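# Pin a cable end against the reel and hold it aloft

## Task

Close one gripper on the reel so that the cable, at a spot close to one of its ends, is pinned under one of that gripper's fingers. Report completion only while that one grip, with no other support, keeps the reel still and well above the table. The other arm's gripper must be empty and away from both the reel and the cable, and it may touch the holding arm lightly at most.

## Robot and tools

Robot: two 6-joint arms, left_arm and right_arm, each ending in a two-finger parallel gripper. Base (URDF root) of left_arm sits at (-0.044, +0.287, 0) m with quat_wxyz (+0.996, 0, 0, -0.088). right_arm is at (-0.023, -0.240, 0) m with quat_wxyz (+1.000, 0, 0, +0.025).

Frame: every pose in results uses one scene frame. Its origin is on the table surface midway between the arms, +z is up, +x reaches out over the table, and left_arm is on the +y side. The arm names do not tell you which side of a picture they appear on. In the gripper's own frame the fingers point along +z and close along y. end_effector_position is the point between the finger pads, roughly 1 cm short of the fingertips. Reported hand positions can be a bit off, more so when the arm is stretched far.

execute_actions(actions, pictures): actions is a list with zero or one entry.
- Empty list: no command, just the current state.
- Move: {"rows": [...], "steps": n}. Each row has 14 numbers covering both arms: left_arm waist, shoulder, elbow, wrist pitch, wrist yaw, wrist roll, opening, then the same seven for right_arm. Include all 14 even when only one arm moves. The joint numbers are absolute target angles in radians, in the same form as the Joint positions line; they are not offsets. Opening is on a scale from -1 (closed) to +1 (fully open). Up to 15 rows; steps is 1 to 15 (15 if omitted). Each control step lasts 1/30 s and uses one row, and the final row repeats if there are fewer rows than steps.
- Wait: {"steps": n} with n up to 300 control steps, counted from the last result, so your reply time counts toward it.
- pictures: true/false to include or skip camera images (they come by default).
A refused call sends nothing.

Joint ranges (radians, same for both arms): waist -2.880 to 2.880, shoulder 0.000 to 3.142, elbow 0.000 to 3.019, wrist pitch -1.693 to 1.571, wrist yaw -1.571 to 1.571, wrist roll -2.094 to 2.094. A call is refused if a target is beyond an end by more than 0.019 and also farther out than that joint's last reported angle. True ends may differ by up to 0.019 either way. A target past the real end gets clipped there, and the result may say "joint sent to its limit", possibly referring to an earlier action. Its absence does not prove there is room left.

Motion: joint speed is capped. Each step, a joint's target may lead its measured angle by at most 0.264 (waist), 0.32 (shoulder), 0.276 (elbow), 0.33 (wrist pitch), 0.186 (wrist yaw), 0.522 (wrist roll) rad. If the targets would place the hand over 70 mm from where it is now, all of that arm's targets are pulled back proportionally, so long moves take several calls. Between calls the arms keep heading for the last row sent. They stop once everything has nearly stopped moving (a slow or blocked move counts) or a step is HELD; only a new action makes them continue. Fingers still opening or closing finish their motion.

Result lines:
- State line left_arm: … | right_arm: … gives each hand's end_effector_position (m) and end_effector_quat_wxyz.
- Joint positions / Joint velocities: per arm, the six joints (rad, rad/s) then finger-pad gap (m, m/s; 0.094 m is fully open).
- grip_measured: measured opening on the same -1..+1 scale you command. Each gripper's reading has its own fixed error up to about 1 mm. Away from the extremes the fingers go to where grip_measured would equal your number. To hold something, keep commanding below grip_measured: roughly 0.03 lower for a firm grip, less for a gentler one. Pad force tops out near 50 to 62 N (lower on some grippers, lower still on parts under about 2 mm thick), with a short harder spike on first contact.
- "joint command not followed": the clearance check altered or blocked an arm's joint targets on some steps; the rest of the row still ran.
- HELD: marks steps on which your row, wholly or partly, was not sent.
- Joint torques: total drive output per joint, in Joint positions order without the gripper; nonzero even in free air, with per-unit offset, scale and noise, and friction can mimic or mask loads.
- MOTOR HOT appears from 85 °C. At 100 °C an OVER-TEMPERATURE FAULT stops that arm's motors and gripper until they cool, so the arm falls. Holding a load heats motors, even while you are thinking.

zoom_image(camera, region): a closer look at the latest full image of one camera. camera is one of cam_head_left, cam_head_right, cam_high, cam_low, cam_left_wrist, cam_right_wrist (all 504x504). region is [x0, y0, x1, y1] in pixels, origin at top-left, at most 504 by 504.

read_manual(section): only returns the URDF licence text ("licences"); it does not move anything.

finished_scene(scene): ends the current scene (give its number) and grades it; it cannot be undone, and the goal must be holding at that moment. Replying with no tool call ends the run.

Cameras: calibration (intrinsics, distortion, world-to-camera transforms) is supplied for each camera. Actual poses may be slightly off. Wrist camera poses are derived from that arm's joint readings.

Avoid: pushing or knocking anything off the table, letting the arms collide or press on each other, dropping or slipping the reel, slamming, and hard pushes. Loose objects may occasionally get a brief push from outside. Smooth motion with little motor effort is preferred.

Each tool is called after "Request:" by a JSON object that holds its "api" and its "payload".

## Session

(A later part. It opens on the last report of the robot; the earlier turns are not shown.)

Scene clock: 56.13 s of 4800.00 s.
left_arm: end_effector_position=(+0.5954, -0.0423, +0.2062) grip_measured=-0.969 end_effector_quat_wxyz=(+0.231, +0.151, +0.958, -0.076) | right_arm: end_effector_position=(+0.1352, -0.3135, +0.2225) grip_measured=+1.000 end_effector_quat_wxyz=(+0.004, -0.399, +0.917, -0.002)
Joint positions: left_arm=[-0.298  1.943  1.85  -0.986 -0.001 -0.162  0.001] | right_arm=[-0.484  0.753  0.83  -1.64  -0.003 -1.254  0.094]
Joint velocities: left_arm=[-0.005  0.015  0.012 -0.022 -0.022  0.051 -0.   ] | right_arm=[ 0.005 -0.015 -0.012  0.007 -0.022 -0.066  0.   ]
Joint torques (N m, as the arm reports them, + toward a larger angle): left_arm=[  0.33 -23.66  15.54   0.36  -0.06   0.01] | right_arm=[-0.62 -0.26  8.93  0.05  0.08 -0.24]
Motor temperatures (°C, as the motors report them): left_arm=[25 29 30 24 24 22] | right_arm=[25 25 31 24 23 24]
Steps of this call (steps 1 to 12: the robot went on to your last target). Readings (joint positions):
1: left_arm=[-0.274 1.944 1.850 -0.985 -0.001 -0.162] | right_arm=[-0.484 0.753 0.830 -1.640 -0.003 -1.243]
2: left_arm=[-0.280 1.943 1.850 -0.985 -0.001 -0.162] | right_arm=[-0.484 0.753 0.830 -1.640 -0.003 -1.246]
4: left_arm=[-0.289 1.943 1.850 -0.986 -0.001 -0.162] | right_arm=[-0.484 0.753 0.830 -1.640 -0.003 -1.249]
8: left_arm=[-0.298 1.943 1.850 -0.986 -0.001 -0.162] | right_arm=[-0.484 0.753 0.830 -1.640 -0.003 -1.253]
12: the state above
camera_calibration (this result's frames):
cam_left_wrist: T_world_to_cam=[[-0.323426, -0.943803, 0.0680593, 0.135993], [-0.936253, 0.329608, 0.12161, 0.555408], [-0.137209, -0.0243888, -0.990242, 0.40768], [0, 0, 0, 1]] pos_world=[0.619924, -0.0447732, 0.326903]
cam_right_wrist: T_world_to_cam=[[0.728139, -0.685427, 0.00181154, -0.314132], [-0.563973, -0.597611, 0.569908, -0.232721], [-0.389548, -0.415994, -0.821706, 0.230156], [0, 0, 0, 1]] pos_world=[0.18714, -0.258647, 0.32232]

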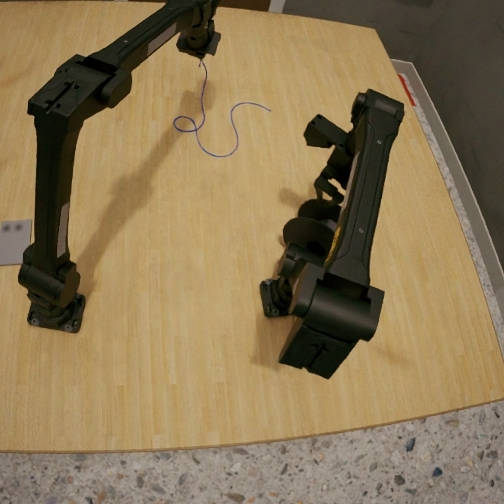

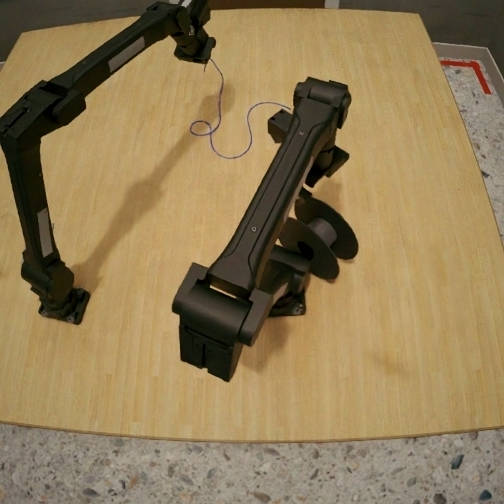

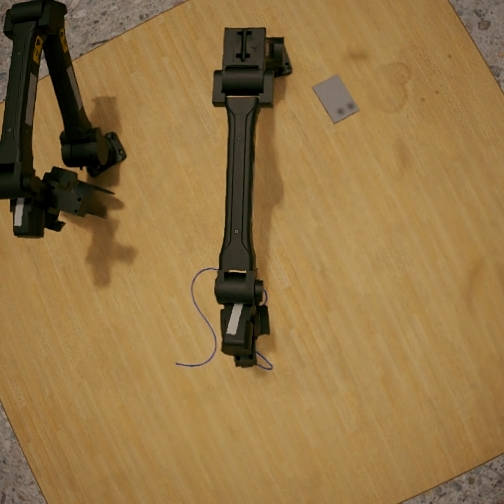

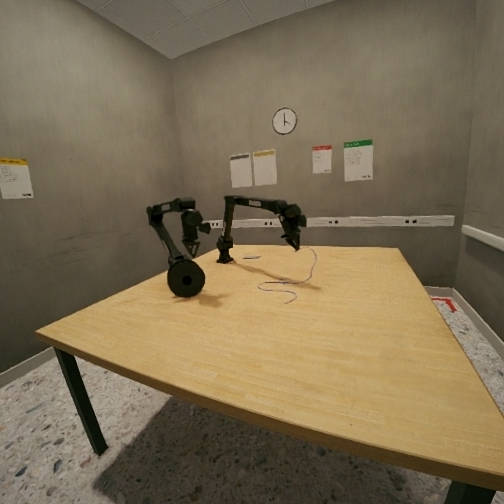

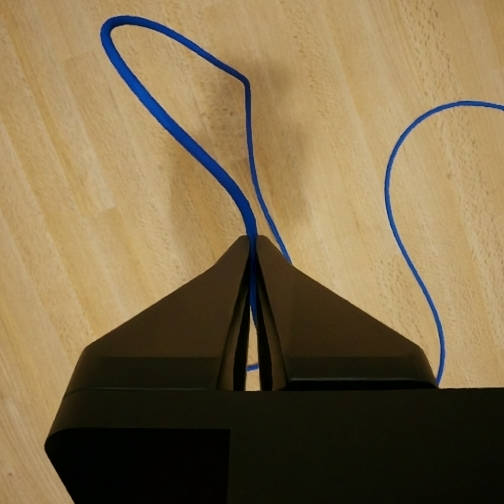

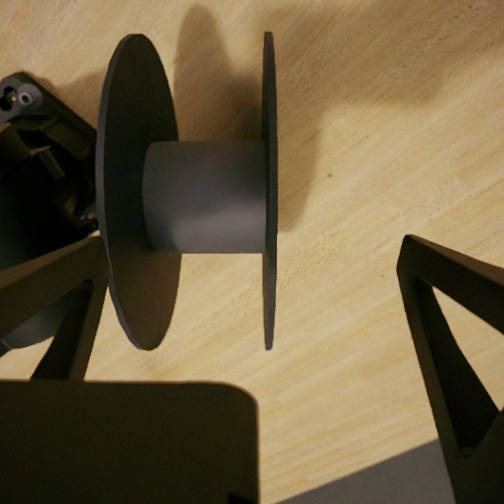

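Request:
{"api": "execute_actions", "payload": {"actions": [{"rows":[[-0.3,1.95,1.9,-1.0,0,-0.15,-1,-0.71,0.756,0.85,-1.637,0,-1.48,0.5]],"steps":12}], "pictures": false}}

Request:
{"api": "execute_actions", "payload": {"actions": [{"rows":[[-0.3,1.95,1.9,-1.0,0,-0.15,-1,-0.71,0.76,0.76,-1.56,0,-1.48,0.5]],"steps":12}]}}

Scene clock: 58.73 s of 4800.00 s.
left_arm: end_effector_position=(+0.5954, -0.0423, +0.2062) grip_measured=-0.969 end_effector_quat_wxyz=(+0.231, +0.151, +0.958, -0.076) | right_arm: end_effector_position=(+0.1134, -0.3489, +0.2225) grip_measured=+0.501 end_effector_quat_wxyz=(+0.002, -0.381, +0.925, -0.003)
Joint positions: left_arm=[-0.298  1.943  1.85  -0.986 -0.001 -0.162  0.001] | right_arm=[-0.719  0.753  0.83  -1.64   0.    -1.45   0.071]
Joint velocities: left_arm=[ 0.005 -0.005 -0.007 -0.012 -0.007 -0.007 -0.   ] | right_arm=[-0.005 -0.005 -0.012  0.007  0.007 -0.139 -0.001]
Joint torques (N m, as the arm reports them, + toward a larger angle): left_arm=[  0.77 -23.23  15.59   0.41  -0.07   0.04] | right_arm=[ 1.27  0.21  8.96 -0.23 -0.07 -0.19]
Motor temperatures (°C, as the motors report them): left_arm=[25 29 31 24 24 22] | right_arm=[25 25 32 24 23 24]
Steps of this call (steps 1 to 30: the robot went on to your last target; steps 31 to 66: nothing new was sent; steps 67 to 78: all 12 steps of this action). Readings (joint positions):
67: left_arm=[-0.298 1.943 1.850 -0.986 -0.001 -0.162] | right_arm=[-0.507 0.753 0.830 -1.640 -0.008 -1.292]
68: left_arm=[-0.298 1.943 1.850 -0.986 -0.001 -0.162] | right_arm=[-0.562 0.753 0.830 -1.640 -0.007 -1.327]
70: left_arm=[-0.298 1.943 1.850 -0.986 -0.001 -0.162] | right_arm=[-0.672 0.753 0.830 -1.640 -0.001 -1.376]
74: left_arm=[-0.298 1.943 1.850 -0.986 -0.001 -0.162] | right_arm=[-0.719 0.753 0.830 -1.640 0.000 -1.428]
78: the state above

Scene clock: 59.13 s of 4800.00 s.
left_arm: end_effector_position=(+0.5954, -0.0423, +0.2062) grip_measured=-0.969 end_effector_quat_wxyz=(+0.231, +0.151, +0.958, -0.076) | right_arm: end_effector_position=(+0.1131, -0.3487, +0.1933) grip_measured=+0.501 end_effector_quat_wxyz=(-0.001, -0.387, +0.922, +0.002)
Joint positions: left_arm=[-0.298  1.943  1.85  -0.986 -0.001 -0.162  0.001] | right_arm=[-0.719  0.758  0.755 -1.572  0.    -1.464  0.071]
Joint velocities: left_arm=[ 0.015 -0.005 -0.002 -0.002  0.066 -0.007 -0.   ] | right_arm=[-0.005 -0.005  0.002  0.002 -0.051  0.081  0.001]
Joint torques (N m, as the arm reports them, + toward a larger angle): left_arm=[  0.62 -23.57  15.53   0.48  -0.09   0.03] | right_arm=[ 1.3  -0.56  8.08  0.22 -0.08 -0.17]
Motor temperatures (°C, as the motors report them): left_arm=[25 29 31 24 24 22] | right_arm=[25 25 32 24 23 24]
Steps of this call (steps 1 to 12: all 12 steps of this action). Readings (joint positions):
1: left_arm=[-0.298 1.943 1.850 -0.986 -0.001 -0.162] | right_arm=[-0.719 0.753 0.822 -1.626 0.000 -1.453]
2: left_arm=[-0.298 1.943 1.850 -0.986 -0.001 -0.162] | right_arm=[-0.719 0.751 0.807 -1.603 0.000 -1.456]
4: left_arm=[-0.298 1.943 1.850 -0.986 -0.001 -0.162] | right_arm=[-0.719 0.753 0.775 -1.580 0.000 -1.459]
8: left_arm=[-0.298 1.943 1.850 -0.986 -0.001 -0.162] | right_arm=[-0.719 0.758 0.755 -1.575 0.000 -1.463]
12: the state above
camera_calibration (this result's frames):
cam_left_wrist: T_world_to_cam=[[-0.323426, -0.943803, 0.0680593, 0.135993], [-0.936253, 0.329608, 0.12161, 0.555408], [-0.137209, -0.0243888, -0.990242, 0.40768], [0, 0, 0, 1]] pos_world=[0.619924, -0.0447732, 0.326903]
cam_right_wrist: T_world_to_cam=[[0.710885, -0.703266, -0.00773934, -0.324549], [-0.572165, -0.584694, 0.575118, -0.245118], [-0.408986, -0.404414, -0.818034, 0.188491], [0, 0, 0, 1]] pos_world=[0.167559, -0.295334, 0.292652]

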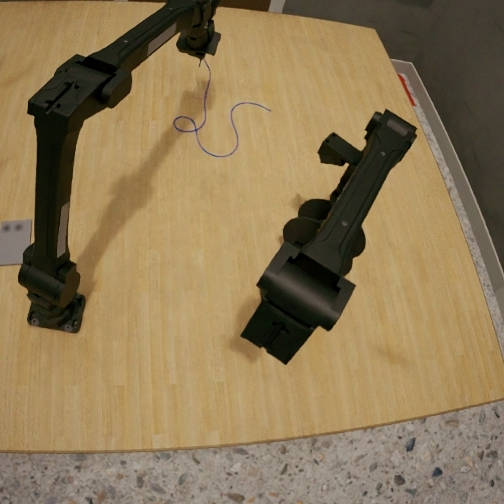

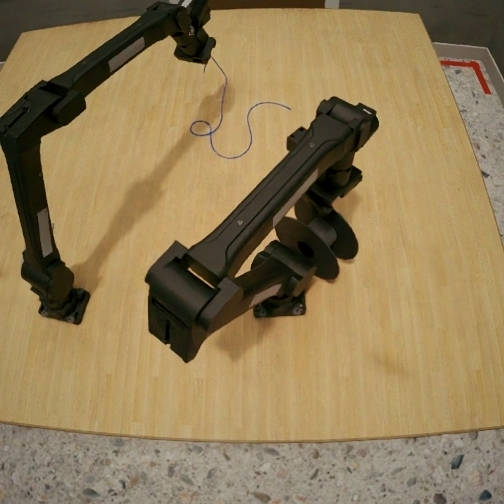

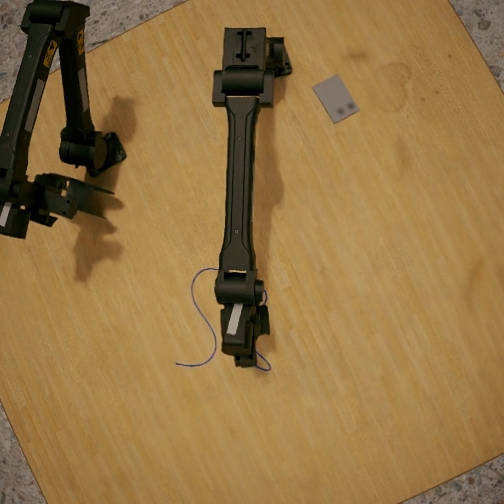

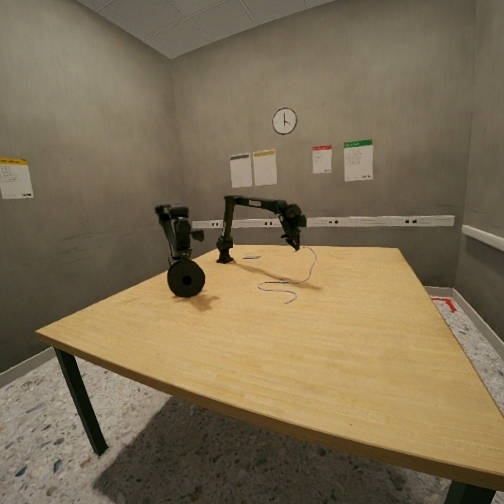

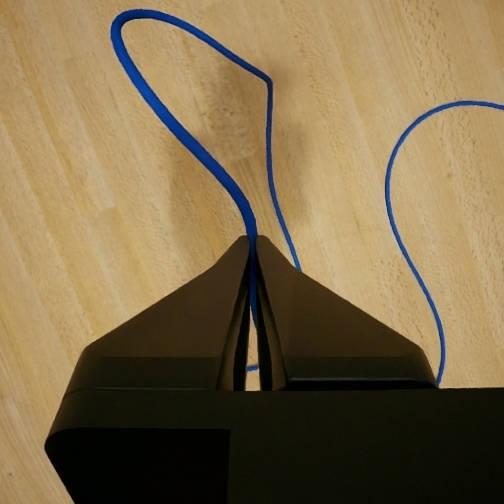

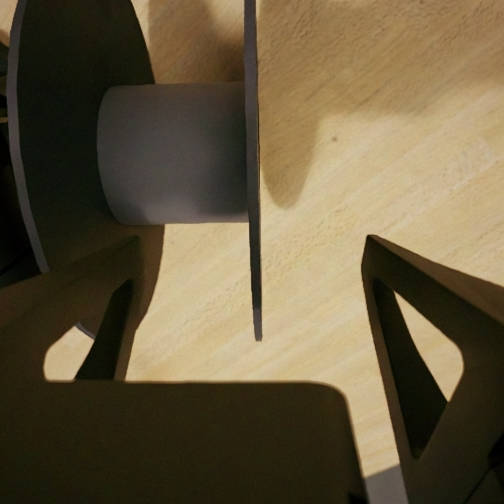

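Request:
{"api": "execute_actions", "payload": {"actions": "[{\"rows\":[[-0.71,0.77,0.64,-1.44,0,-1.48,0.5]\n.length ? 0 : 0]}]"}}


Request:
{"api": "execute_actions", "payload": {"actions": [{"rows":[[-0.3,1.95,1.9,-1.0,0,-0.15,-1,-0.71,0.77,0.635,-1.44,0,-1.48,0.5]],"steps":12}], "pictures": false}}

Request:
{"api": "execute_actions", "payload": {"actions": [{"rows":[[-0.3,1.95,1.9,-1.0,0,-0.15,-1,-0.71,0.77,0.635,-1.44,0,-1.48,-1]],"steps":15}]}}

Scene clock: 61.03 s of 4800.00 s.
left_arm: end_effector_position=(+0.5954, -0.0423, +0.2062) grip_measured=-0.969 end_effector_quat_wxyz=(+0.231, +0.151, +0.958, -0.076) | right_arm: end_effector_position=(+0.1078, -0.3445, +0.1405) grip_measured=+0.501 end_effector_quat_wxyz=(-0.008, -0.388, +0.922, +0.014)
Joint positions: left_arm=[-0.298  1.943  1.85  -0.986 -0.001 -0.162  0.001] | right_arm=[-0.719  0.771  0.621 -1.452  0.    -1.466  0.071]
Joint velocities: left_arm=[-0.005  0.005 -0.007 -0.002 -0.066 -0.037  0.   ] | right_arm=[ 0.005 -0.005  0.002  0.007 -0.022  0.022  0.001]
Joint torques (N m, as the arm reports them, + toward a larger angle): left_arm=[  0.55 -23.68  15.54   0.41  -0.08   0.04] | right_arm=[ 1.6  -0.86  8.49  0.16 -0.07 -0.18]
Motor temperatures (°C, as the motors report them): left_arm=[25 29 32 24 24 22] | right_arm=[25 24 31 24 23 24]
Steps of this call (steps 1 to 15: the robot went on to your last target; steps 16 to 45: nothing new was sent; steps 46 to 57: all 12 steps of this action). Readings (joint positions):
46: left_arm=[-0.298 1.943 1.850 -0.986 -0.001 -0.162] | right_arm=[-0.719 0.756 0.741 -1.546 0.000 -1.466]
47: left_arm=[-0.298 1.943 1.850 -0.986 -0.001 -0.162] | right_arm=[-0.719 0.754 0.715 -1.505 0.000 -1.466]
49: left_arm=[-0.298 1.943 1.850 -0.986 -0.001 -0.162] | right_arm=[-0.719 0.758 0.659 -1.465 0.000 -1.466]
53: left_arm=[-0.298 1.943 1.850 -0.986 -0.001 -0.162] | right_arm=[-0.719 0.772 0.621 -1.458 0.000 -1.466]
57: the state above

Scene clock: 61.53 s of 4800.00 s.
left_arm: end_effector_position=(+0.5954, -0.0423, +0.2062) grip_measured=-0.969 end_effector_quat_wxyz=(+0.231, +0.151, +0.958, -0.076) | right_arm: end_effector_position=(+0.1091, -0.3452, +0.1401) grip_measured=-0.952 end_effector_quat_wxyz=(-0.006, -0.389, +0.921, +0.011)
Joint positions: left_arm=[-0.298  1.943  1.85  -0.986 -0.001 -0.162  0.001] | right_arm=[-0.719  0.772  0.621 -1.445 -0.001 -1.468  0.002]
Joint velocities: left_arm=[-0.005 -0.015 -0.002  0.017 -0.007  0.007 -0.001] | right_arm=[-0.005 -0.015 -0.007 -0.007  0.022 -0.007 -0.   ]
Joint torques (N m, as the arm reports them, + toward a larger angle): left_arm=[  0.8  -23.58  15.57   0.44  -0.07   0.03] | right_arm=[ 0.96 -0.37  8.45 -0.16 -0.04 -0.16]
Motor temperatures (°C, as the motors report them): left_arm=[25 29 32 24 24 22] | right_arm=[25 24 31 24 23 24]
Steps of this call (steps 1 to 15: all 15 steps of this action). Readings (joint positions):
1: left_arm=[-0.298 1.943 1.850 -0.986 -0.001 -0.162] | right_arm=[-0.719 0.771 0.621 -1.451 0.000 -1.466]
2: left_arm=[-0.298 1.943 1.850 -0.986 -0.001 -0.162] | right_arm=[-0.719 0.771 0.621 -1.451 0.000 -1.466]
4: left_arm=[-0.298 1.943 1.850 -0.986 -0.001 -0.162] | right_arm=[-0.719 0.771 0.621 -1.451 0.000 -1.466]
8: left_arm=[-0.298 1.943 1.850 -0.986 -0.001 -0.162] | right_arm=[-0.719 0.772 0.621 -1.446 -0.001 -1.468]
15: the state above
camera_calibration (this result's frames):
cam_left_wrist: T_world_to_cam=[[-0.323426, -0.943803, 0.0680593, 0.135993], [-0.936253, 0.329608, 0.12161, 0.555408], [-0.137209, -0.0243888, -0.990242, 0.40768], [0, 0, 0, 1]] pos_world=[0.619924, -0.0447732, 0.326903]
cam_right_wrist: T_world_to_cam=[[0.713247, -0.700293, -0.0294797, -0.315858], [-0.560535, -0.595145, 0.57585, -0.219805], [-0.420809, -0.394199, -0.817023, 0.149395], [0, 0, 0, 1]] pos_world=[0.164943, -0.293117, 0.239323]

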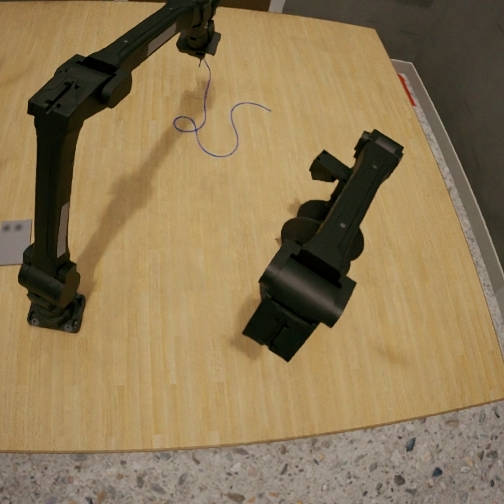

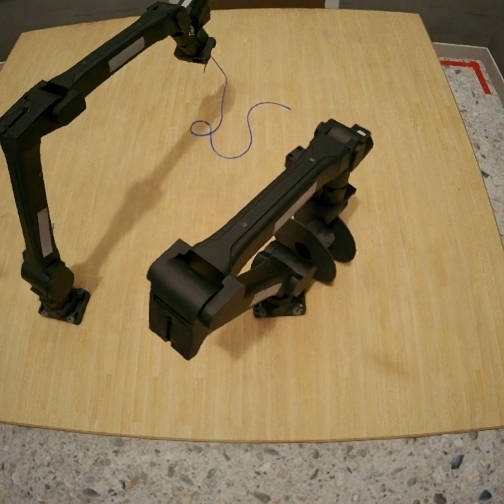

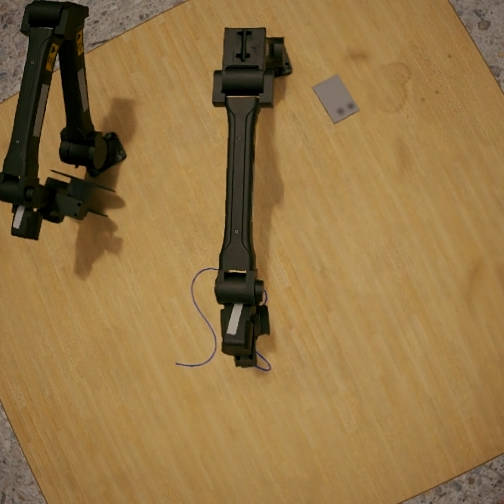

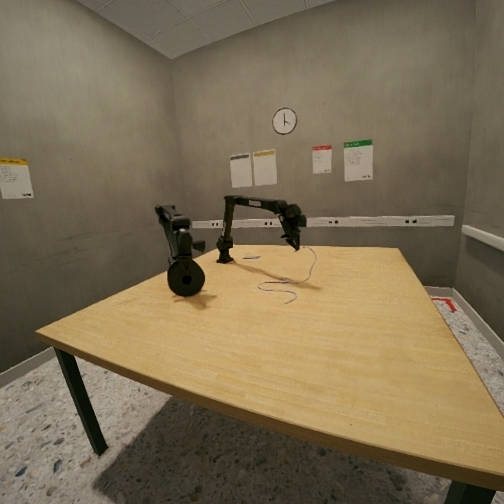

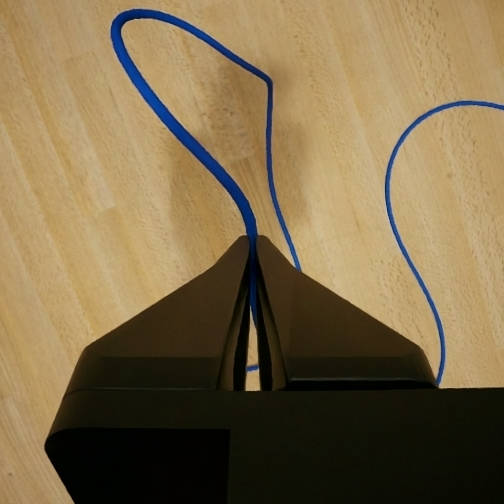

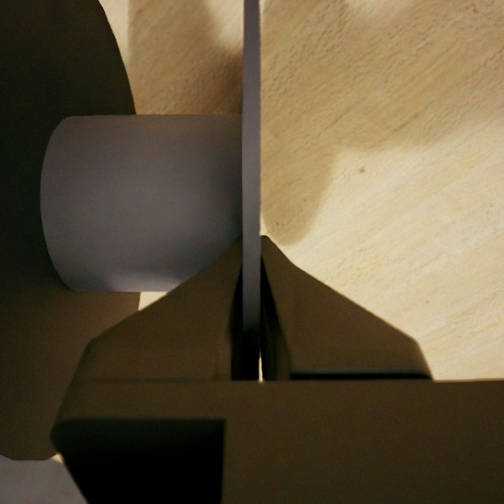

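Request:
{"api": "execute_actions", "payload": {"actions": [{"rows":[[-0.3,1.95,1.9,-1.0,0,-0.15,-1,-0.71,0.765,0.74,-1.53,0,-1.48,-1],[-0.3,1.95,1.9,-1.0,0,-0.15,-1,-0.71,0.765,0.74,-1.53,0,-1.48,-1],[-0.3,1.95,1.9,-1.0,0,-0.15,-1,-0.71,0.765,0.74,-1.53,0,-1.48,-1],[-0.3,1.95,1.9,-1.0,0,-0.15,-1,-0.71,0.765,0.74,-1.53,0,-1.48,-1],[-0.3,1.95,1.9,-1.0,0,-0.15,-1,-0.71,0.78,0.88,-1.63,0,-1.48,-1],[-0.3,1.95,1.9,-1.0,0,-0.15,-1,-0.71,0.78,0.88,-1.63,0,-1.48,-1],[-0.3,1.95,1.9,-1.0,0,-0.15,-1,-0.71,0.78,0.88,-1.63,0,-1.48,-1],[-0.3,1.95,1.9,-1.0,0,-0.15,-1,-0.71,0.78,0.88,-1.63,0,-1.48,-1],[-0.3,1.95,1.9,-1.0,0,-0.15,-1,-0.71,0.95,0.98,-1.56,0,-1.48,-1],[-0.3,1.95,1.9,-1.0,0,-0.15,-1,-0.71,0.95,0.98,-1.56,0,-1.48,-1],[-0.3,1.95,1.9,-1.0,0,-0.15,-1,-0.71,0.95,0.98,-1.56,0,-1.48,-1],[-0.3,1.95,1.9,-1.0,0,-0.15,-1,-0.71,1.167,1.09,-1.467,0,-1.48,-1]],"steps":15}], "pictures": false}}

Request:
{"api": "execute_actions", "payload": {"actions": [{"rows":[[-0.3,1.95,1.9,-1.0,0,-0.15,-1,-0.5,1.167,1.09,-1.467,0,-1.44,-1],[-0.3,1.95,1.9,-1.0,0,-0.15,-1,-0.5,1.167,1.09,-1.467,0,-1.44,-1],[-0.3,1.95,1.9,-1.0,0,-0.15,-1,-0.5,1.167,1.09,-1.467,0,-1.44,-1],[-0.3,1.95,1.9,-1.0,0,-0.15,-1,-0.3,1.167,1.09,-1.467,0,-1.4,-1],[-0.3,1.95,1.9,-1.0,0,-0.15,-1,-0.3,1.167,1.09,-1.467,0,-1.4,-1],[-0.3,1.95,1.9,-1.0,0,-0.15,-1,-0.3,1.167,1.09,-1.467,0,-1.4,-1],[-0.3,1.95,1.9,-1.0,0,-0.15,-1,-0.05,1.167,1.09,-1.467,0,-1.35,-1],[-0.3,1.95,1.9,-1.0,0,-0.15,-1,-0.05,1.167,1.09,-1.467,0,-1.35,-1],[-0.3,1.95,1.9,-1.0,0,-0.15,-1,-0.05,1.167,1.09,-1.467,0,-1.35,-1],[-0.3,1.95,1.9,-1.0,0,-0.15,-1,0.24,1.167,1.09,-1.467,0,-1.28,-1]],"steps":15}]}}

Scene clock: 65.67 s of 4800.00 s.
left_arm: end_effector_position=(+0.5954, -0.0423, +0.2062) grip_measured=-0.969 end_effector_quat_wxyz=(+0.231, +0.151, +0.958, -0.076) | right_arm: end_effector_position=(+0.1928, -0.4113, +0.2288) grip_measured=-0.952 end_effector_quat_wxyz=(+0.002, -0.389, +0.921, -0.002)
Joint positions: left_arm=[-0.298  1.943  1.85  -0.986 -0.001 -0.162  0.001] | right_arm=[-0.719  1.051  1.003 -1.517 -0.001 -1.468  0.002]
Joint velocities: left_arm=[ 0.005 -0.015 -0.002 -0.002 -0.007  0.081  0.   ] | right_arm=[-0.005  1.724  0.901  0.662 -0.081 -0.037 -0.   ]
Joint torques (N m, as the arm reports them, + toward a larger angle): left_arm=[  0.66 -23.14  15.59   0.37  -0.08   0.02] | right_arm=[ 1.98 -3.19  9.7  -0.16  0.02 -0.18]
Motor temperatures (°C, as the motors report them): left_arm=[25 30 33 24 24 22] | right_arm=[25 24 32 24 23 24]
Steps of this call (steps 1 to 15: the robot went on to your last target; steps 16 to 109: nothing new was sent; steps 110 to 124: all 15 steps of this action). Readings (joint positions):
110: left_arm=[-0.298 1.943 1.850 -0.986 -0.001 -0.162] | right_arm=[-0.719 0.772 0.625 -1.457 -0.001 -1.468]
111: left_arm=[-0.298 1.943 1.850 -0.986 -0.001 -0.162] | right_arm=[-0.719 0.772 0.634 -1.480 -0.001 -1.468]
113: left_arm=[-0.298 1.943 1.850 -0.986 -0.001 -0.162] | right_arm=[-0.719 0.772 0.653 -1.509 -0.001 -1.468]
117: left_arm=[-0.298 1.943 1.850 -0.986 -0.001 -0.162] | right_arm=[-0.719 0.780 0.754 -1.599 -0.001 -1.468]
124: the state above

Scene clock: 66.17 s of 4800.00 s.
left_arm: end_effector_position=(+0.5954, -0.0423, +0.2062) grip_measured=-0.969 end_effector_quat_wxyz=(+0.231, +0.151, +0.958, -0.076) | right_arm: end_effector_position=(+0.2847, -0.1587, +0.2045) grip_measured=-0.952 end_effector_quat_wxyz=(+0.014, +0.714, -0.700, -0.011)
Joint positions: left_arm=[-0.298  1.943  1.85  -0.986 -0.001 -0.162  0.001] | right_arm=[ 0.207  1.205  1.052 -1.453 -0.005 -1.334  0.002]
Joint velocities: left_arm=[-0.005  0.005  0.007 -0.012 -0.037 -0.022  0.   ] | right_arm=[ 1.587 -0.112 -0.002 -0.007 -0.227  0.256 -0.001]
Joint torques (N m, as the arm reports them, + toward a larger angle): left_arm=[  0.81 -23.39  15.6    0.37  -0.1    0.01] | right_arm=[-4.04 -6.64 10.16 -0.83  0.38  0.05]
Motor temperatures (°C, as the motors report them): left_arm=[25 30 33 24 24 22] | right_arm=[25 24 32 24 23 24]
Steps of this call (steps 1 to 15: all 15 steps of this action). Readings (joint positions):
1: left_arm=[-0.298 1.943 1.850 -0.986 -0.001 -0.162] | right_arm=[-0.703 1.107 1.029 -1.496 0.008 -1.465]
2: left_arm=[-0.298 1.943 1.850 -0.986 -0.001 -0.162] | right_arm=[-0.666 1.153 1.046 -1.477 0.015 -1.464]
4: left_arm=[-0.298 1.943 1.850 -0.986 -0.001 -0.162] | right_arm=[-0.561 1.213 1.052 -1.454 0.011 -1.454]
8: left_arm=[-0.298 1.943 1.850 -0.986 -0.001 -0.162] | right_arm=[-0.291 1.236 1.052 -1.453 0.006 -1.422]
15: the state above
camera_calibration (this result's frames):
cam_left_wrist: T_world_to_cam=[[-0.323426, -0.943803, 0.0680593, 0.135993], [-0.936253, 0.329608, 0.12161, 0.555408], [-0.137209, -0.0243888, -0.990242, 0.40768], [0, 0, 0, 1]] pos_world=[0.619924, -0.0447732, 0.326903]
cam_right_wrist: T_world_to_cam=[[0.999079, 0.0155677, -0.0399785, -0.274197], [0.0358054, -0.815904, 0.577077, -0.252546], [-0.0236349, -0.577977, -0.815711, 0.206898], [0, 0, 0, 1]] pos_world=[0.287877, -0.0822024, 0.303545]

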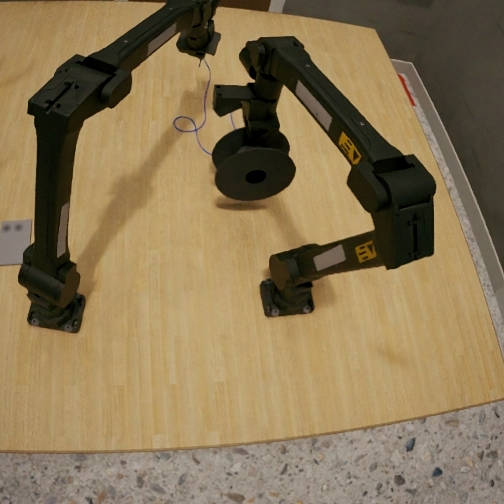

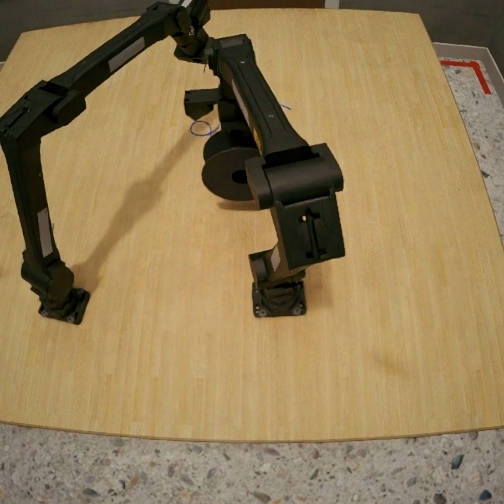

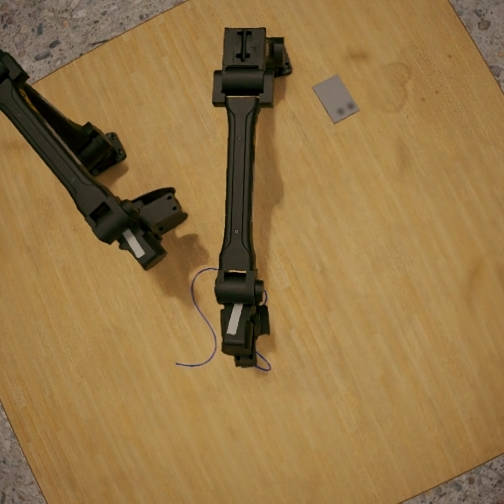

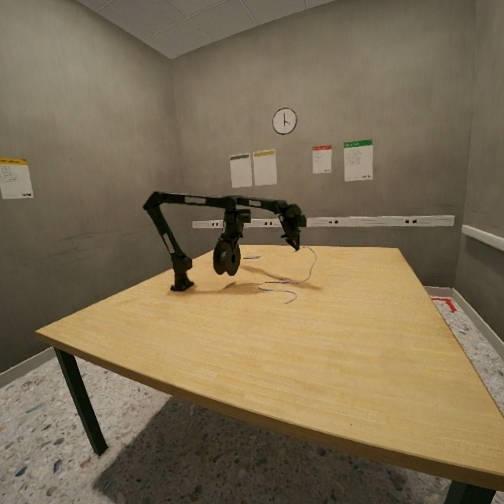

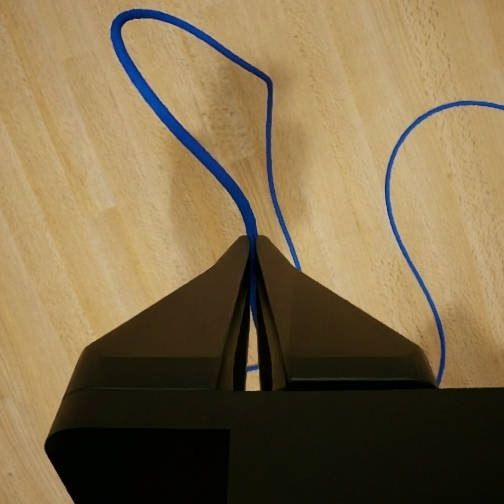

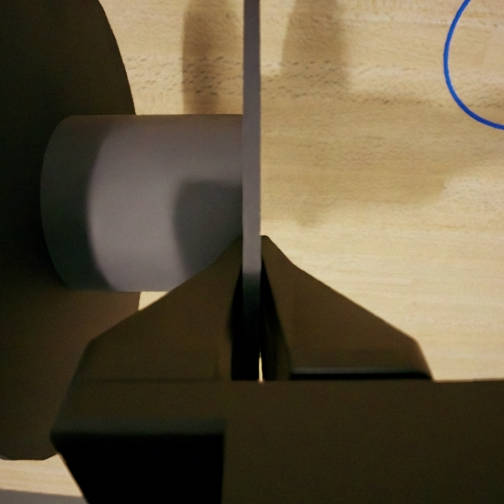

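Request:
{"api": "execute_actions", "payload": {"actions": [{"rows":[[-0.3,1.95,1.9,-1.0,0,-0.15,-1,0.24,1.19,1.0,-1.36,0,-1.28,-1],[-0.3,1.95,1.9,-1.0,0,-0.15,-1,0.24,1.19,1.0,-1.36,0,-1.28,-1],[-0.3,1.95,1.9,-1.0,0,-0.15,-1,0.24,1.19,1.0,-1.36,0,-1.28,-1],[-0.3,1.95,1.9,-1.0,0,-0.15,-1,0.24,1.205,0.94,-1.3,0,-1.28,-1],[-0.3,1.95,1.9,-1.0,0,-0.15,-1,0.24,1.205,0.94,-1.3,0,-1.28,-1],[-0.3,1.95,1.9,-1.0,0,-0.15,-1,0.24,1.205,0.94,-1.3,0,-1.28,-1],[-0.3,1.95,1.9,-1.0,0,-0.15,-1,0.24,1.217,0.895,-1.245,0,-1.28,-1]],"steps":15}], "pictures": false}}

Request:
{"api": "execute_actions", "payload": {"actions": [{"rows":[[-0.3,1.95,1.9,-1.0,0,-0.15,-1,0.24,1.217,0.895,-1.245,0,-1.28,0.4],[-0.3,1.95,1.9,-1.0,0,-0.15,-1,0.24,1.217,0.895,-1.245,0,-1.28,0.4],[-0.3,1.95,1.9,-1.0,0,-0.15,-1,0.24,1.217,0.895,-1.245,0,-1.28,0.4],[-0.3,1.95,1.9,-1.0,0,-0.15,-1,0.24,1.217,0.895,-1.245,0,-1.28,0.4],[-0.3,1.95,1.9,-1.0,0,-0.15,-1,0.24,1.217,0.895,-1.245,0,-1.28,0.4],[-0.3,1.95,1.9,-1.0,0,-0.15,-1,0.24,1.217,0.895,-1.245,0,-1.28,0.4],[-0.3,1.95,1.9,-1.0,0,-0.15,-1,0.24,1.217,0.895,-1.245,0,-1.28,0.4],[-0.3,1.95,1.9,-1.0,0,-0.15,-1,0.24,1.167,1.13,-1.5,0,-1.28,0.4]],"steps":15}], "pictures": false}}

Request:
{"api": "execute_actions", "payload": {"actions": [{"rows":[[-0.3,1.95,1.9,-1.0,0,-0.15,-1,0.24,1.167,1.2,-1.5,0,-1.28,0.4],[-0.3,1.95,1.9,-1.0,0,-0.15,-1,0.24,1.167,1.2,-1.5,0,-1.28,0.4],[-0.3,1.95,1.9,-1.0,0,-0.15,-1,0.24,1.167,1.2,-1.5,0,-1.28,0.4],[-0.3,1.95,1.9,-1.0,0,-0.15,-1,-1.2,1.0,1.2,-1.5,0,-1.28,0.4]],"steps":15}]}}

Scene clock: 69.63 s of 4800.00 s.
left_arm: end_effector_position=(+0.5954, -0.0423, +0.2062) grip_measured=-0.969 end_effector_quat_wxyz=(+0.231, +0.151, +0.958, -0.076) | right_arm: end_effector_position=(+0.2744, -0.1481, +0.1381) grip_measured=-0.952 end_effector_quat_wxyz=(+0.008, +0.715, -0.699, -0.005)
Joint positions: left_arm=[-0.298  1.943  1.85  -0.986 -0.001 -0.162  0.001] | right_arm=[ 0.251  1.221  0.885 -1.255 -0.001 -1.294  0.002]
Joint velocities: left_arm=[-0.015  0.005 -0.002 -0.022  0.007 -0.051 -0.001] | right_arm=[-0.005  0.005  0.007  0.007  0.007 -0.037  0.001]
Joint torques (N m, as the arm reports them, + toward a larger angle): left_arm=[  0.81 -23.21  15.54   0.42  -0.09   0.02] | right_arm=[-0.36 -5.21  7.94  0.02 -0.06  0.07]
Motor temperatures (°C, as the motors report them): left_arm=[25 30 34 24 24 22] | right_arm=[25 24 32 24 23 24]
Steps of this call (steps 1 to 30: the robot went on to your last target; steps 31 to 89: nothing new was sent; steps 90 to 104: all 15 steps of this action). Readings (joint positions):
90: left_arm=[-0.298 1.943 1.850 -0.986 -0.001 -0.162] | right_arm=[0.251 1.184 1.044 -1.439 -0.002 -1.295]
91: left_arm=[-0.298 1.943 1.850 -0.986 -0.001 -0.162] | right_arm=[0.251 1.182 1.032 -1.411 -0.002 -1.295]
93: left_arm=[-0.298 1.943 1.850 -0.986 -0.001 -0.162] | right_arm=[0.251 1.184 0.999 -1.367 -0.002 -1.295]
97: left_arm=[-0.298 1.943 1.850 -0.986 -0.001 -0.162] | right_arm=[0.251 1.202 0.916 -1.285 -0.002 -1.294]
104: the state above

Scene clock: 70.13 s of 4800.00 s.
left_arm: end_effector_position=(+0.5954, -0.0423, +0.2062) grip_measured=-0.969 end_effector_quat_wxyz=(+0.231, +0.151, +0.958, -0.076) | right_arm: end_effector_position=(+0.2804, -0.1462, +0.2199) grip_measured=+0.399 end_effector_quat_wxyz=(+0.006, +0.715, -0.699, -0.004)
Joint positions: left_arm=[-0.298  1.943  1.85  -0.986 -0.001 -0.162  0.001] | right_arm=[ 0.251  1.184  1.076 -1.478 -0.001 -1.293  0.066]
Joint velocities: left_arm=[ 0.005 -0.015  0.012 -0.007  0.051  0.022 -0.   ] | right_arm=[-0.005 -0.288  0.515 -0.12  -0.066 -0.007  0.   ]
Joint torques (N m, as the arm reports them, + toward a larger angle): left_arm=[  0.55 -23.67  15.63   0.47  -0.07   0.04] | right_arm=[-0.15 -5.85  8.98 -0.89  0.02  0.  ]
Motor temperatures (°C, as the motors report them): left_arm=[25 30 34 24 24 22] | right_arm=[25 24 32 24 23 24]
Steps of this call (steps 1 to 15: all 15 steps of this action). Readings (joint positions):
1: left_arm=[-0.298 1.943 1.850 -0.986 -0.001 -0.162] | right_arm=[0.251 1.221 0.885 -1.255 -0.001 -1.293]
2: left_arm=[-0.298 1.943 1.850 -0.986 -0.001 -0.162] | right_arm=[0.251 1.221 0.885 -1.255 -0.001 -1.293]
4: left_arm=[-0.298 1.943 1.850 -0.986 -0.001 -0.162] | right_arm=[0.251 1.221 0.885 -1.255 -0.001 -1.293]
8: left_arm=[-0.298 1.943 1.850 -0.986 -0.001 -0.162] | right_arm=[0.251 1.220 0.897 -1.286 -0.001 -1.293]
15: the state above

Scene clock: 70.63 s of 4800.00 s.
left_arm: end_effector_position=(+0.5954, -0.0423, +0.2062) grip_measured=-0.969 end_effector_quat_wxyz=(+0.231, +0.151, +0.958, -0.076) | right_arm: end_effector_position=(+0.2537, -0.3739, +0.3030) grip_measured=+0.399 end_effector_quat_wxyz=(+0.076, -0.407, +0.906, -0.088)
Joint positions: left_arm=[-0.298  1.943  1.85  -0.986 -0.001 -0.162  0.001] | right_arm=[-0.5    0.997  1.146 -1.487 -0.003 -1.293  0.066]
Joint velocities: left_arm=[-0.015 -0.024  0.007 -0.007 -0.022  0.037 -0.   ] | right_arm=[-2.496 -0.005 -0.002  0.002 -0.066  0.007  0.   ]
Joint torques (N m, as the arm reports them, + toward a larger angle): left_arm=[  0.99 -23.4   15.54   0.35  -0.1    0.01] | right_arm=[ 1.06 -2.63 11.27 -0.2   0.07  0.07]
Motor temperatures (°C, as the motors report them): left_arm=[25 30 35 24 24 22] | right_arm=[25 24 32 24 23 24]
Steps of this call (steps 1 to 15: all 15 steps of this action). Readings (joint positions):
1: left_arm=[-0.298 1.943 1.850 -0.986 -0.001 -0.162] | right_arm=[0.251 1.175 1.096 -1.483 -0.001 -1.293]
2: left_arm=[-0.298 1.943 1.850 -0.986 -0.001 -0.162] | right_arm=[0.251 1.170 1.115 -1.487 -0.001 -1.293]
4: left_arm=[-0.298 1.943 1.850 -0.986 -0.001 -0.162] | right_arm=[0.238 1.157 1.144 -1.487 -0.006 -1.293]
8: left_arm=[-0.298 1.943 1.850 -0.986 -0.001 -0.162] | right_arm=[0.048 1.077 1.146 -1.487 -0.007 -1.293]
15: the state above
camera_calibration (this result's frames):
cam_left_wrist: T_world_to_cam=[[-0.323426, -0.943803, 0.0680593, 0.135993], [-0.936253, 0.329608, 0.12161, 0.555408], [-0.137209, -0.0243888, -0.990242, 0.40768], [0, 0, 0, 1]] pos_world=[0.619924, -0.0447732, 0.326903]
cam_right_wrist: T_world_to_cam=[[0.721572, -0.657517, 0.216806, -0.495], [-0.659402, -0.557241, 0.50465, -0.188817], [-0.211003, -0.507104, -0.835658, 0.242177], [0, 0, 0, 1]] pos_world=[0.283772, -0.307879, 0.404982]

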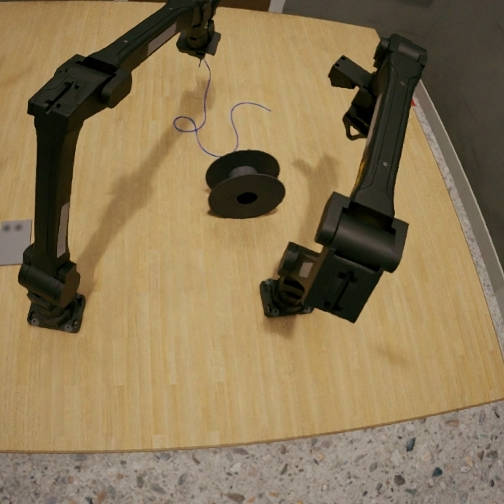

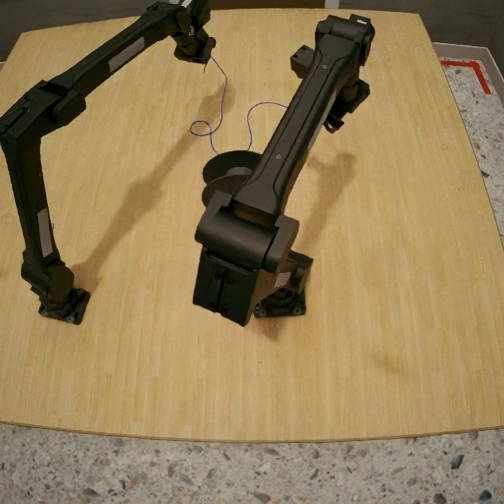

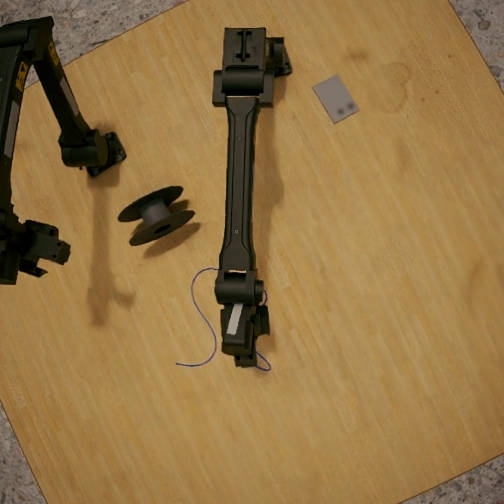

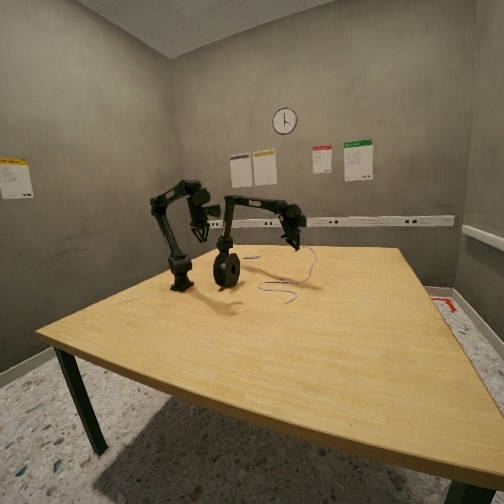

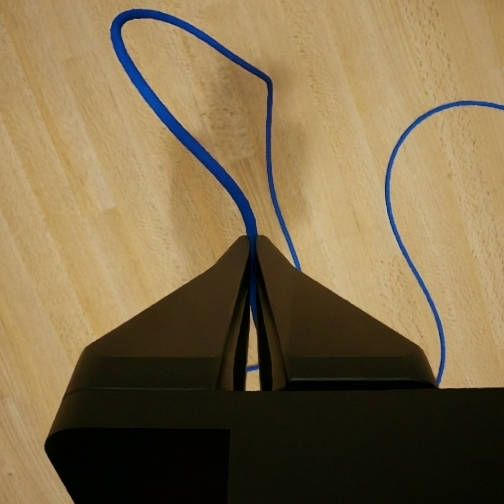

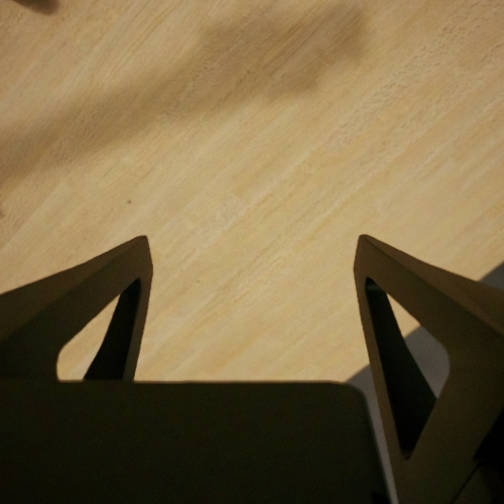

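Request:
{"api": "execute_actions", "payload": {"actions": [{"rows":[[-0.45,2.0,2.1,-1.3,0,-0.5,-1,-1.2,1,1.2,-1.5,0,-1.28,0.4],[-0.45,2.0,2.1,-1.3,0,-0.5,-1,-1.2,1,1.2,-1.5,0,-1.28,0.4],[-0.45,2.0,2.1,-1.3,0,-0.5,-1,-1.2,1,1.2,-1.5,0,-1.28,0.4],[-0.45,2.0,2.1,-1.3,0,-0.5,-1,-1.2,1,1.2,-1.5,0,-1.28,0.4],[-0.45,2.0,2.1,-1.3,0,-0.5,-1,-1.2,1,1.2,-1.5,0,-1.28,0.4],[-0.62,2.07,2.33,-1.68,0,-0.8,-1,-1.2,1,1.2,-1.5,0,-1.28,0.4]],"steps":15}], "pictures": false}}

Request:
{"api": "execute_actions", "payload": {"actions": [{"rows":[[-0.62,2.07,2.33,-1.68,0,-0.8,-1,-1.2,1,1.2,-1.5,0,-1.28,0.4],[-0.62,2.07,2.33,-1.68,0,-0.8,-1,-1.2,1,1.2,-1.5,0,-1.28,0.4],[-0.62,2.07,2.33,-1.68,0,-0.8,-1,-1.2,1,1.2,-1.5,0,-1.28,0.4],[-0.62,2.07,2.33,-1.68,0,-0.8,-1,-1.2,1,1.2,-1.5,0,-1.28,0.4],[-0.7,1.94,2.12,-1.67,0,-0.87,-1,-1.2,1,1.2,-1.5,0,-1.28,0.4],[-0.7,1.94,2.12,-1.67,0,-0.87,-1,-1.2,1,1.2,-1.5,0,-1.28,0.4],[-0.7,1.94,2.12,-1.67,0,-0.87,-1,-1.2,1,1.2,-1.5,0,-1.28,0.4],[-0.7,1.94,2.12,-1.67,0,-0.87,-1,-1.2,1,1.2,-1.5,0,-1.28,0.4],[-0.7,1.94,2.12,-1.67,0,-0.87,-1,-1.2,1,1.2,-1.5,0,-1.28,0.4],[-0.775,1.81,1.93,-1.66,0,-0.95,-1,-1.2,1,1.2,-1.5,0,-1.28,0.4]],"steps":15}], "pictures": false}}

Request:
{"api": "execute_actions", "payload": {"actions": [{"rows":[[-0.87,1.72,1.81,-1.63,0,-1.05,-1,-1.2,1,1.2,-1.5,0,-1.28,0.4],[-0.87,1.72,1.81,-1.63,0,-1.05,-1,-1.2,1,1.2,-1.5,0,-1.28,0.4],[-0.87,1.72,1.81,-1.63,0,-1.05,-1,-1.2,1,1.2,-1.5,0,-1.28,0.4],[-0.87,1.72,1.81,-1.63,0,-1.05,-1,-1.2,1,1.2,-1.5,0,-1.28,0.4],[-0.87,1.72,1.81,-1.63,0,-1.05,-1,-1.2,1,1.2,-1.5,0,-1.28,0.4],[-0.97,1.64,1.7,-1.603,0,-1.15,-1,-1.2,1,1.2,-1.5,0,-1.28,0.4]],"steps":15}]}}

Scene clock: 75.30 s of 4800.00 s.
left_arm: end_effector_position=(+0.4294, -0.1806, +0.2789) grip_measured=-0.969 end_effector_quat_wxyz=(+0.061, +0.055, +0.995, -0.053) | right_arm: end_effector_position=(+0.0978, -0.5237, +0.3001) grip_measured=+0.399 end_effector_quat_wxyz=(+0.035, -0.064, +0.992, -0.104)
Joint positions: left_arm=[-0.602  2.039  2.26  -1.63  -0.001 -0.667  0.001] | right_arm=[-1.213  1.006  1.146 -1.491  0.003 -1.292  0.066]
Joint velocities: left_arm=[-0.767  0.063  0.53  -0.515  0.081 -0.886  0.002] | right_arm=[-0.005  0.005  0.002 -0.002 -0.007  0.007 -0.   ]
Joint torques (N m, as the arm reports them, + toward a larger angle): left_arm=[  2.4  -22.39  13.59  -0.09  -0.09  -0.19] | right_arm=[ 1.77 -3.85 11.65 -0.2  -0.13  0.08]
Motor temperatures (°C, as the motors report them): left_arm=[25 31 36 24 24 22] | right_arm=[25 24 34 24 23 24]
Steps of this call (steps 1 to 30: the robot went on to your last target; steps 31 to 125: nothing new was sent; steps 126 to 140: all 15 steps of this action). Readings (joint positions):
126: left_arm=[-0.303 1.948 1.868 -1.028 -0.001 -0.194] | right_arm=[-1.213 1.006 1.146 -1.491 0.003 -1.292]
127: left_arm=[-0.308 1.957 1.895 -1.088 -0.001 -0.229] | right_arm=[-1.213 1.006 1.146 -1.491 0.003 -1.292]
129: left_arm=[-0.332 1.969 1.944 -1.172 -0.001 -0.292] | right_arm=[-1.213 1.006 1.146 -1.491 0.003 -1.292]
133: left_arm=[-0.410 1.982 2.032 -1.320 -0.001 -0.419] | right_arm=[-1.213 1.006 1.146 -1.491 0.003 -1.292]
140: the state above

Scene clock: 75.80 s of 4800.00 s.
left_arm: end_effector_position=(+0.2941, -0.1695, +0.2756) grip_measured=-0.969 end_effector_quat_wxyz=(+0.007, +0.013, +1.000, -0.008) | right_arm: end_effector_position=(+0.0978, -0.5237, +0.3001) grip_measured=+0.399 end_effector_quat_wxyz=(+0.035, -0.064, +0.992, -0.104)
Joint positions: left_arm=[-0.756  1.826  1.935 -1.659 -0.    -0.906  0.001] | right_arm=[-1.213  1.006  1.146 -1.491  0.003 -1.292  0.066]
Joint velocities: left_arm=[-0.386 -0.288  0.007 -0.002 -0.022 -0.227 -0.   ] | right_arm=[ 0.005  0.005 -0.002 -0.017  0.007 -0.007  0.001]
Joint torques (N m, as the arm reports them, + toward a larger angle): left_arm=[  1.2  -20.97   9.73   0.02  -0.17  -0.2 ] | right_arm=[ 1.4  -3.83 11.74 -0.18 -0.16  0.1 ]
Motor temperatures (°C, as the motors report them): left_arm=[25 31 35 24 24 22] | right_arm=[25 24 34 24 23 24]
Steps of this call (steps 1 to 15: all 15 steps of this action). Readings (joint positions):
1: left_arm=[-0.626 2.039 2.273 -1.643 -0.001 -0.691] | right_arm=[-1.213 1.006 1.146 -1.491 0.003 -1.292]
2: left_arm=[-0.645 2.039 2.281 -1.652 0.000 -0.710] | right_arm=[-1.213 1.006 1.146 -1.491 0.003 -1.292]
4: left_arm=[-0.668 2.039 2.288 -1.661 0.001 -0.737] | right_arm=[-1.213 1.006 1.146 -1.491 0.003 -1.292]
8: left_arm=[-0.689 1.968 2.139 -1.664 0.001 -0.807] | right_arm=[-1.213 1.006 1.146 -1.491 0.003 -1.292]
15: the state above

Scene clock: 76.30 s of 4800.00 s.
left_arm: end_effector_position=(+0.1505, -0.1755, +0.2903) grip_measured=-0.969 end_effector_quat_wxyz=(+0.008, +0.025, +1.000, -0.017) | right_arm: end_effector_position=(+0.0978, -0.5237, +0.3001) grip_measured=+0.399 end_effector_quat_wxyz=(+0.035, -0.064, +0.992, -0.104)
Joint positions: left_arm=[-0.995  1.63   1.713 -1.617 -0.    -1.121  0.001] | right_arm=[-1.213  1.006  1.146 -1.491  0.003 -1.292  0.066]
Joint velocities: left_arm=[ 0.083 -0.005 -0.032  0.017  0.007 -0.154 -0.   ] | right_arm=[ 0.005 -0.005  0.007  0.002  0.095  0.022 -0.001]
Joint torques (N m, as the arm reports them, + toward a larger angle): left_arm=[  2.   -16.75   9.28   0.6   -0.17  -0.19] | right_arm=[ 2.04 -3.45 11.5  -0.25 -0.2   0.03]
Motor temperatures (°C, as the motors report them): left_arm=[25 31 35 24 24 22] | right_arm=[25 24 34 24 23 24]
Steps of this call (steps 1 to 15: all 15 steps of this action). Readings (joint positions):
1: left_arm=[-0.773 1.807 1.917 -1.648 -0.001 -0.927] | right_arm=[-1.213 1.006 1.146 -1.491 0.003 -1.292]
2: left_arm=[-0.790 1.779 1.881 -1.640 -0.001 -0.949] | right_arm=[-1.213 1.006 1.146 -1.491 0.003 -1.292]
4: left_arm=[-0.834 1.735 1.832 -1.640 -0.001 -0.982] | right_arm=[-1.213 1.006 1.146 -1.491 0.003 -1.292]
8: left_arm=[-0.927 1.659 1.741 -1.618 -0.002 -1.061] | right_arm=[-1.213 1.006 1.146 -1.491 0.003 -1.292]
15: the state above
camera_calibration (this result's frames):
cam_left_wrist: T_world_to_cam=[[-0.0524877, -0.998294, 0.0255739, -0.177346], [-0.827998, 0.057822, 0.557742, -0.0179944], [-0.558269, 0.0080995, -0.82962, 0.449165], [0, 0, 0, 1]] pos_world=[0.226547, -0.179641, 0.387208]
cam_right_wrist: T_world_to_cam=[[0.114727, -0.971659, 0.206681, -0.582539], [-0.857904, 0.00798362, 0.513747, -0.060908], [-0.500837, -0.236253, -0.832674, 0.300308], [0, 0, 0, 1]] pos_world=[0.164985, -0.494594, 0.40175]

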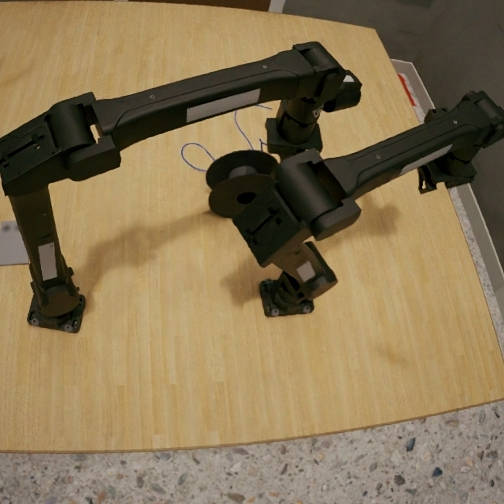

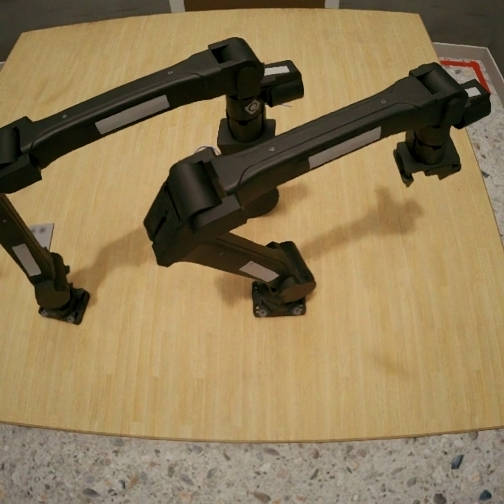

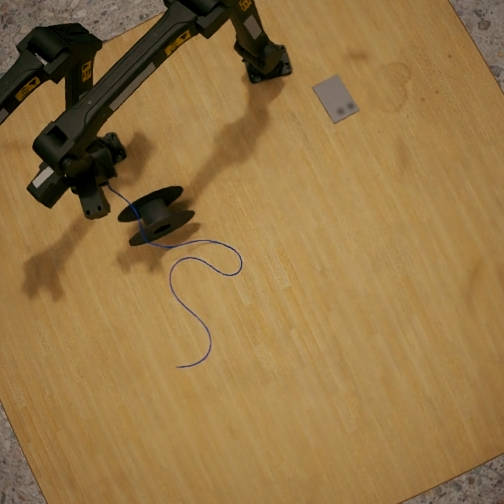

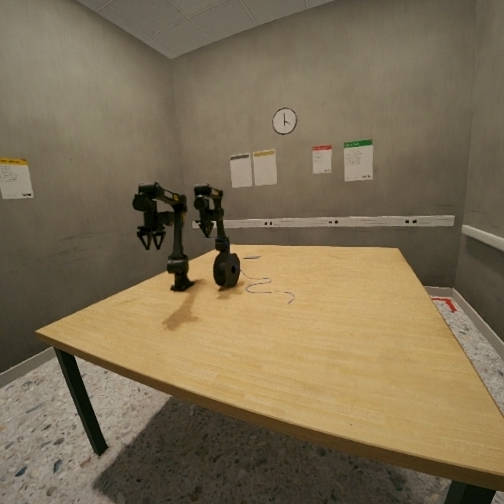

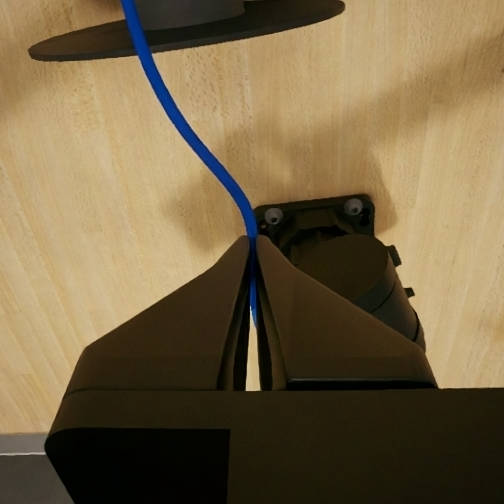

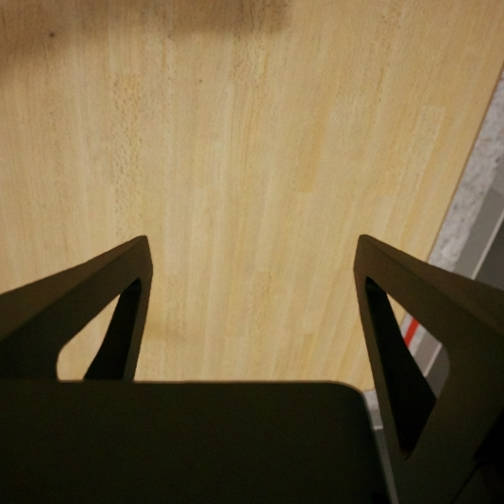

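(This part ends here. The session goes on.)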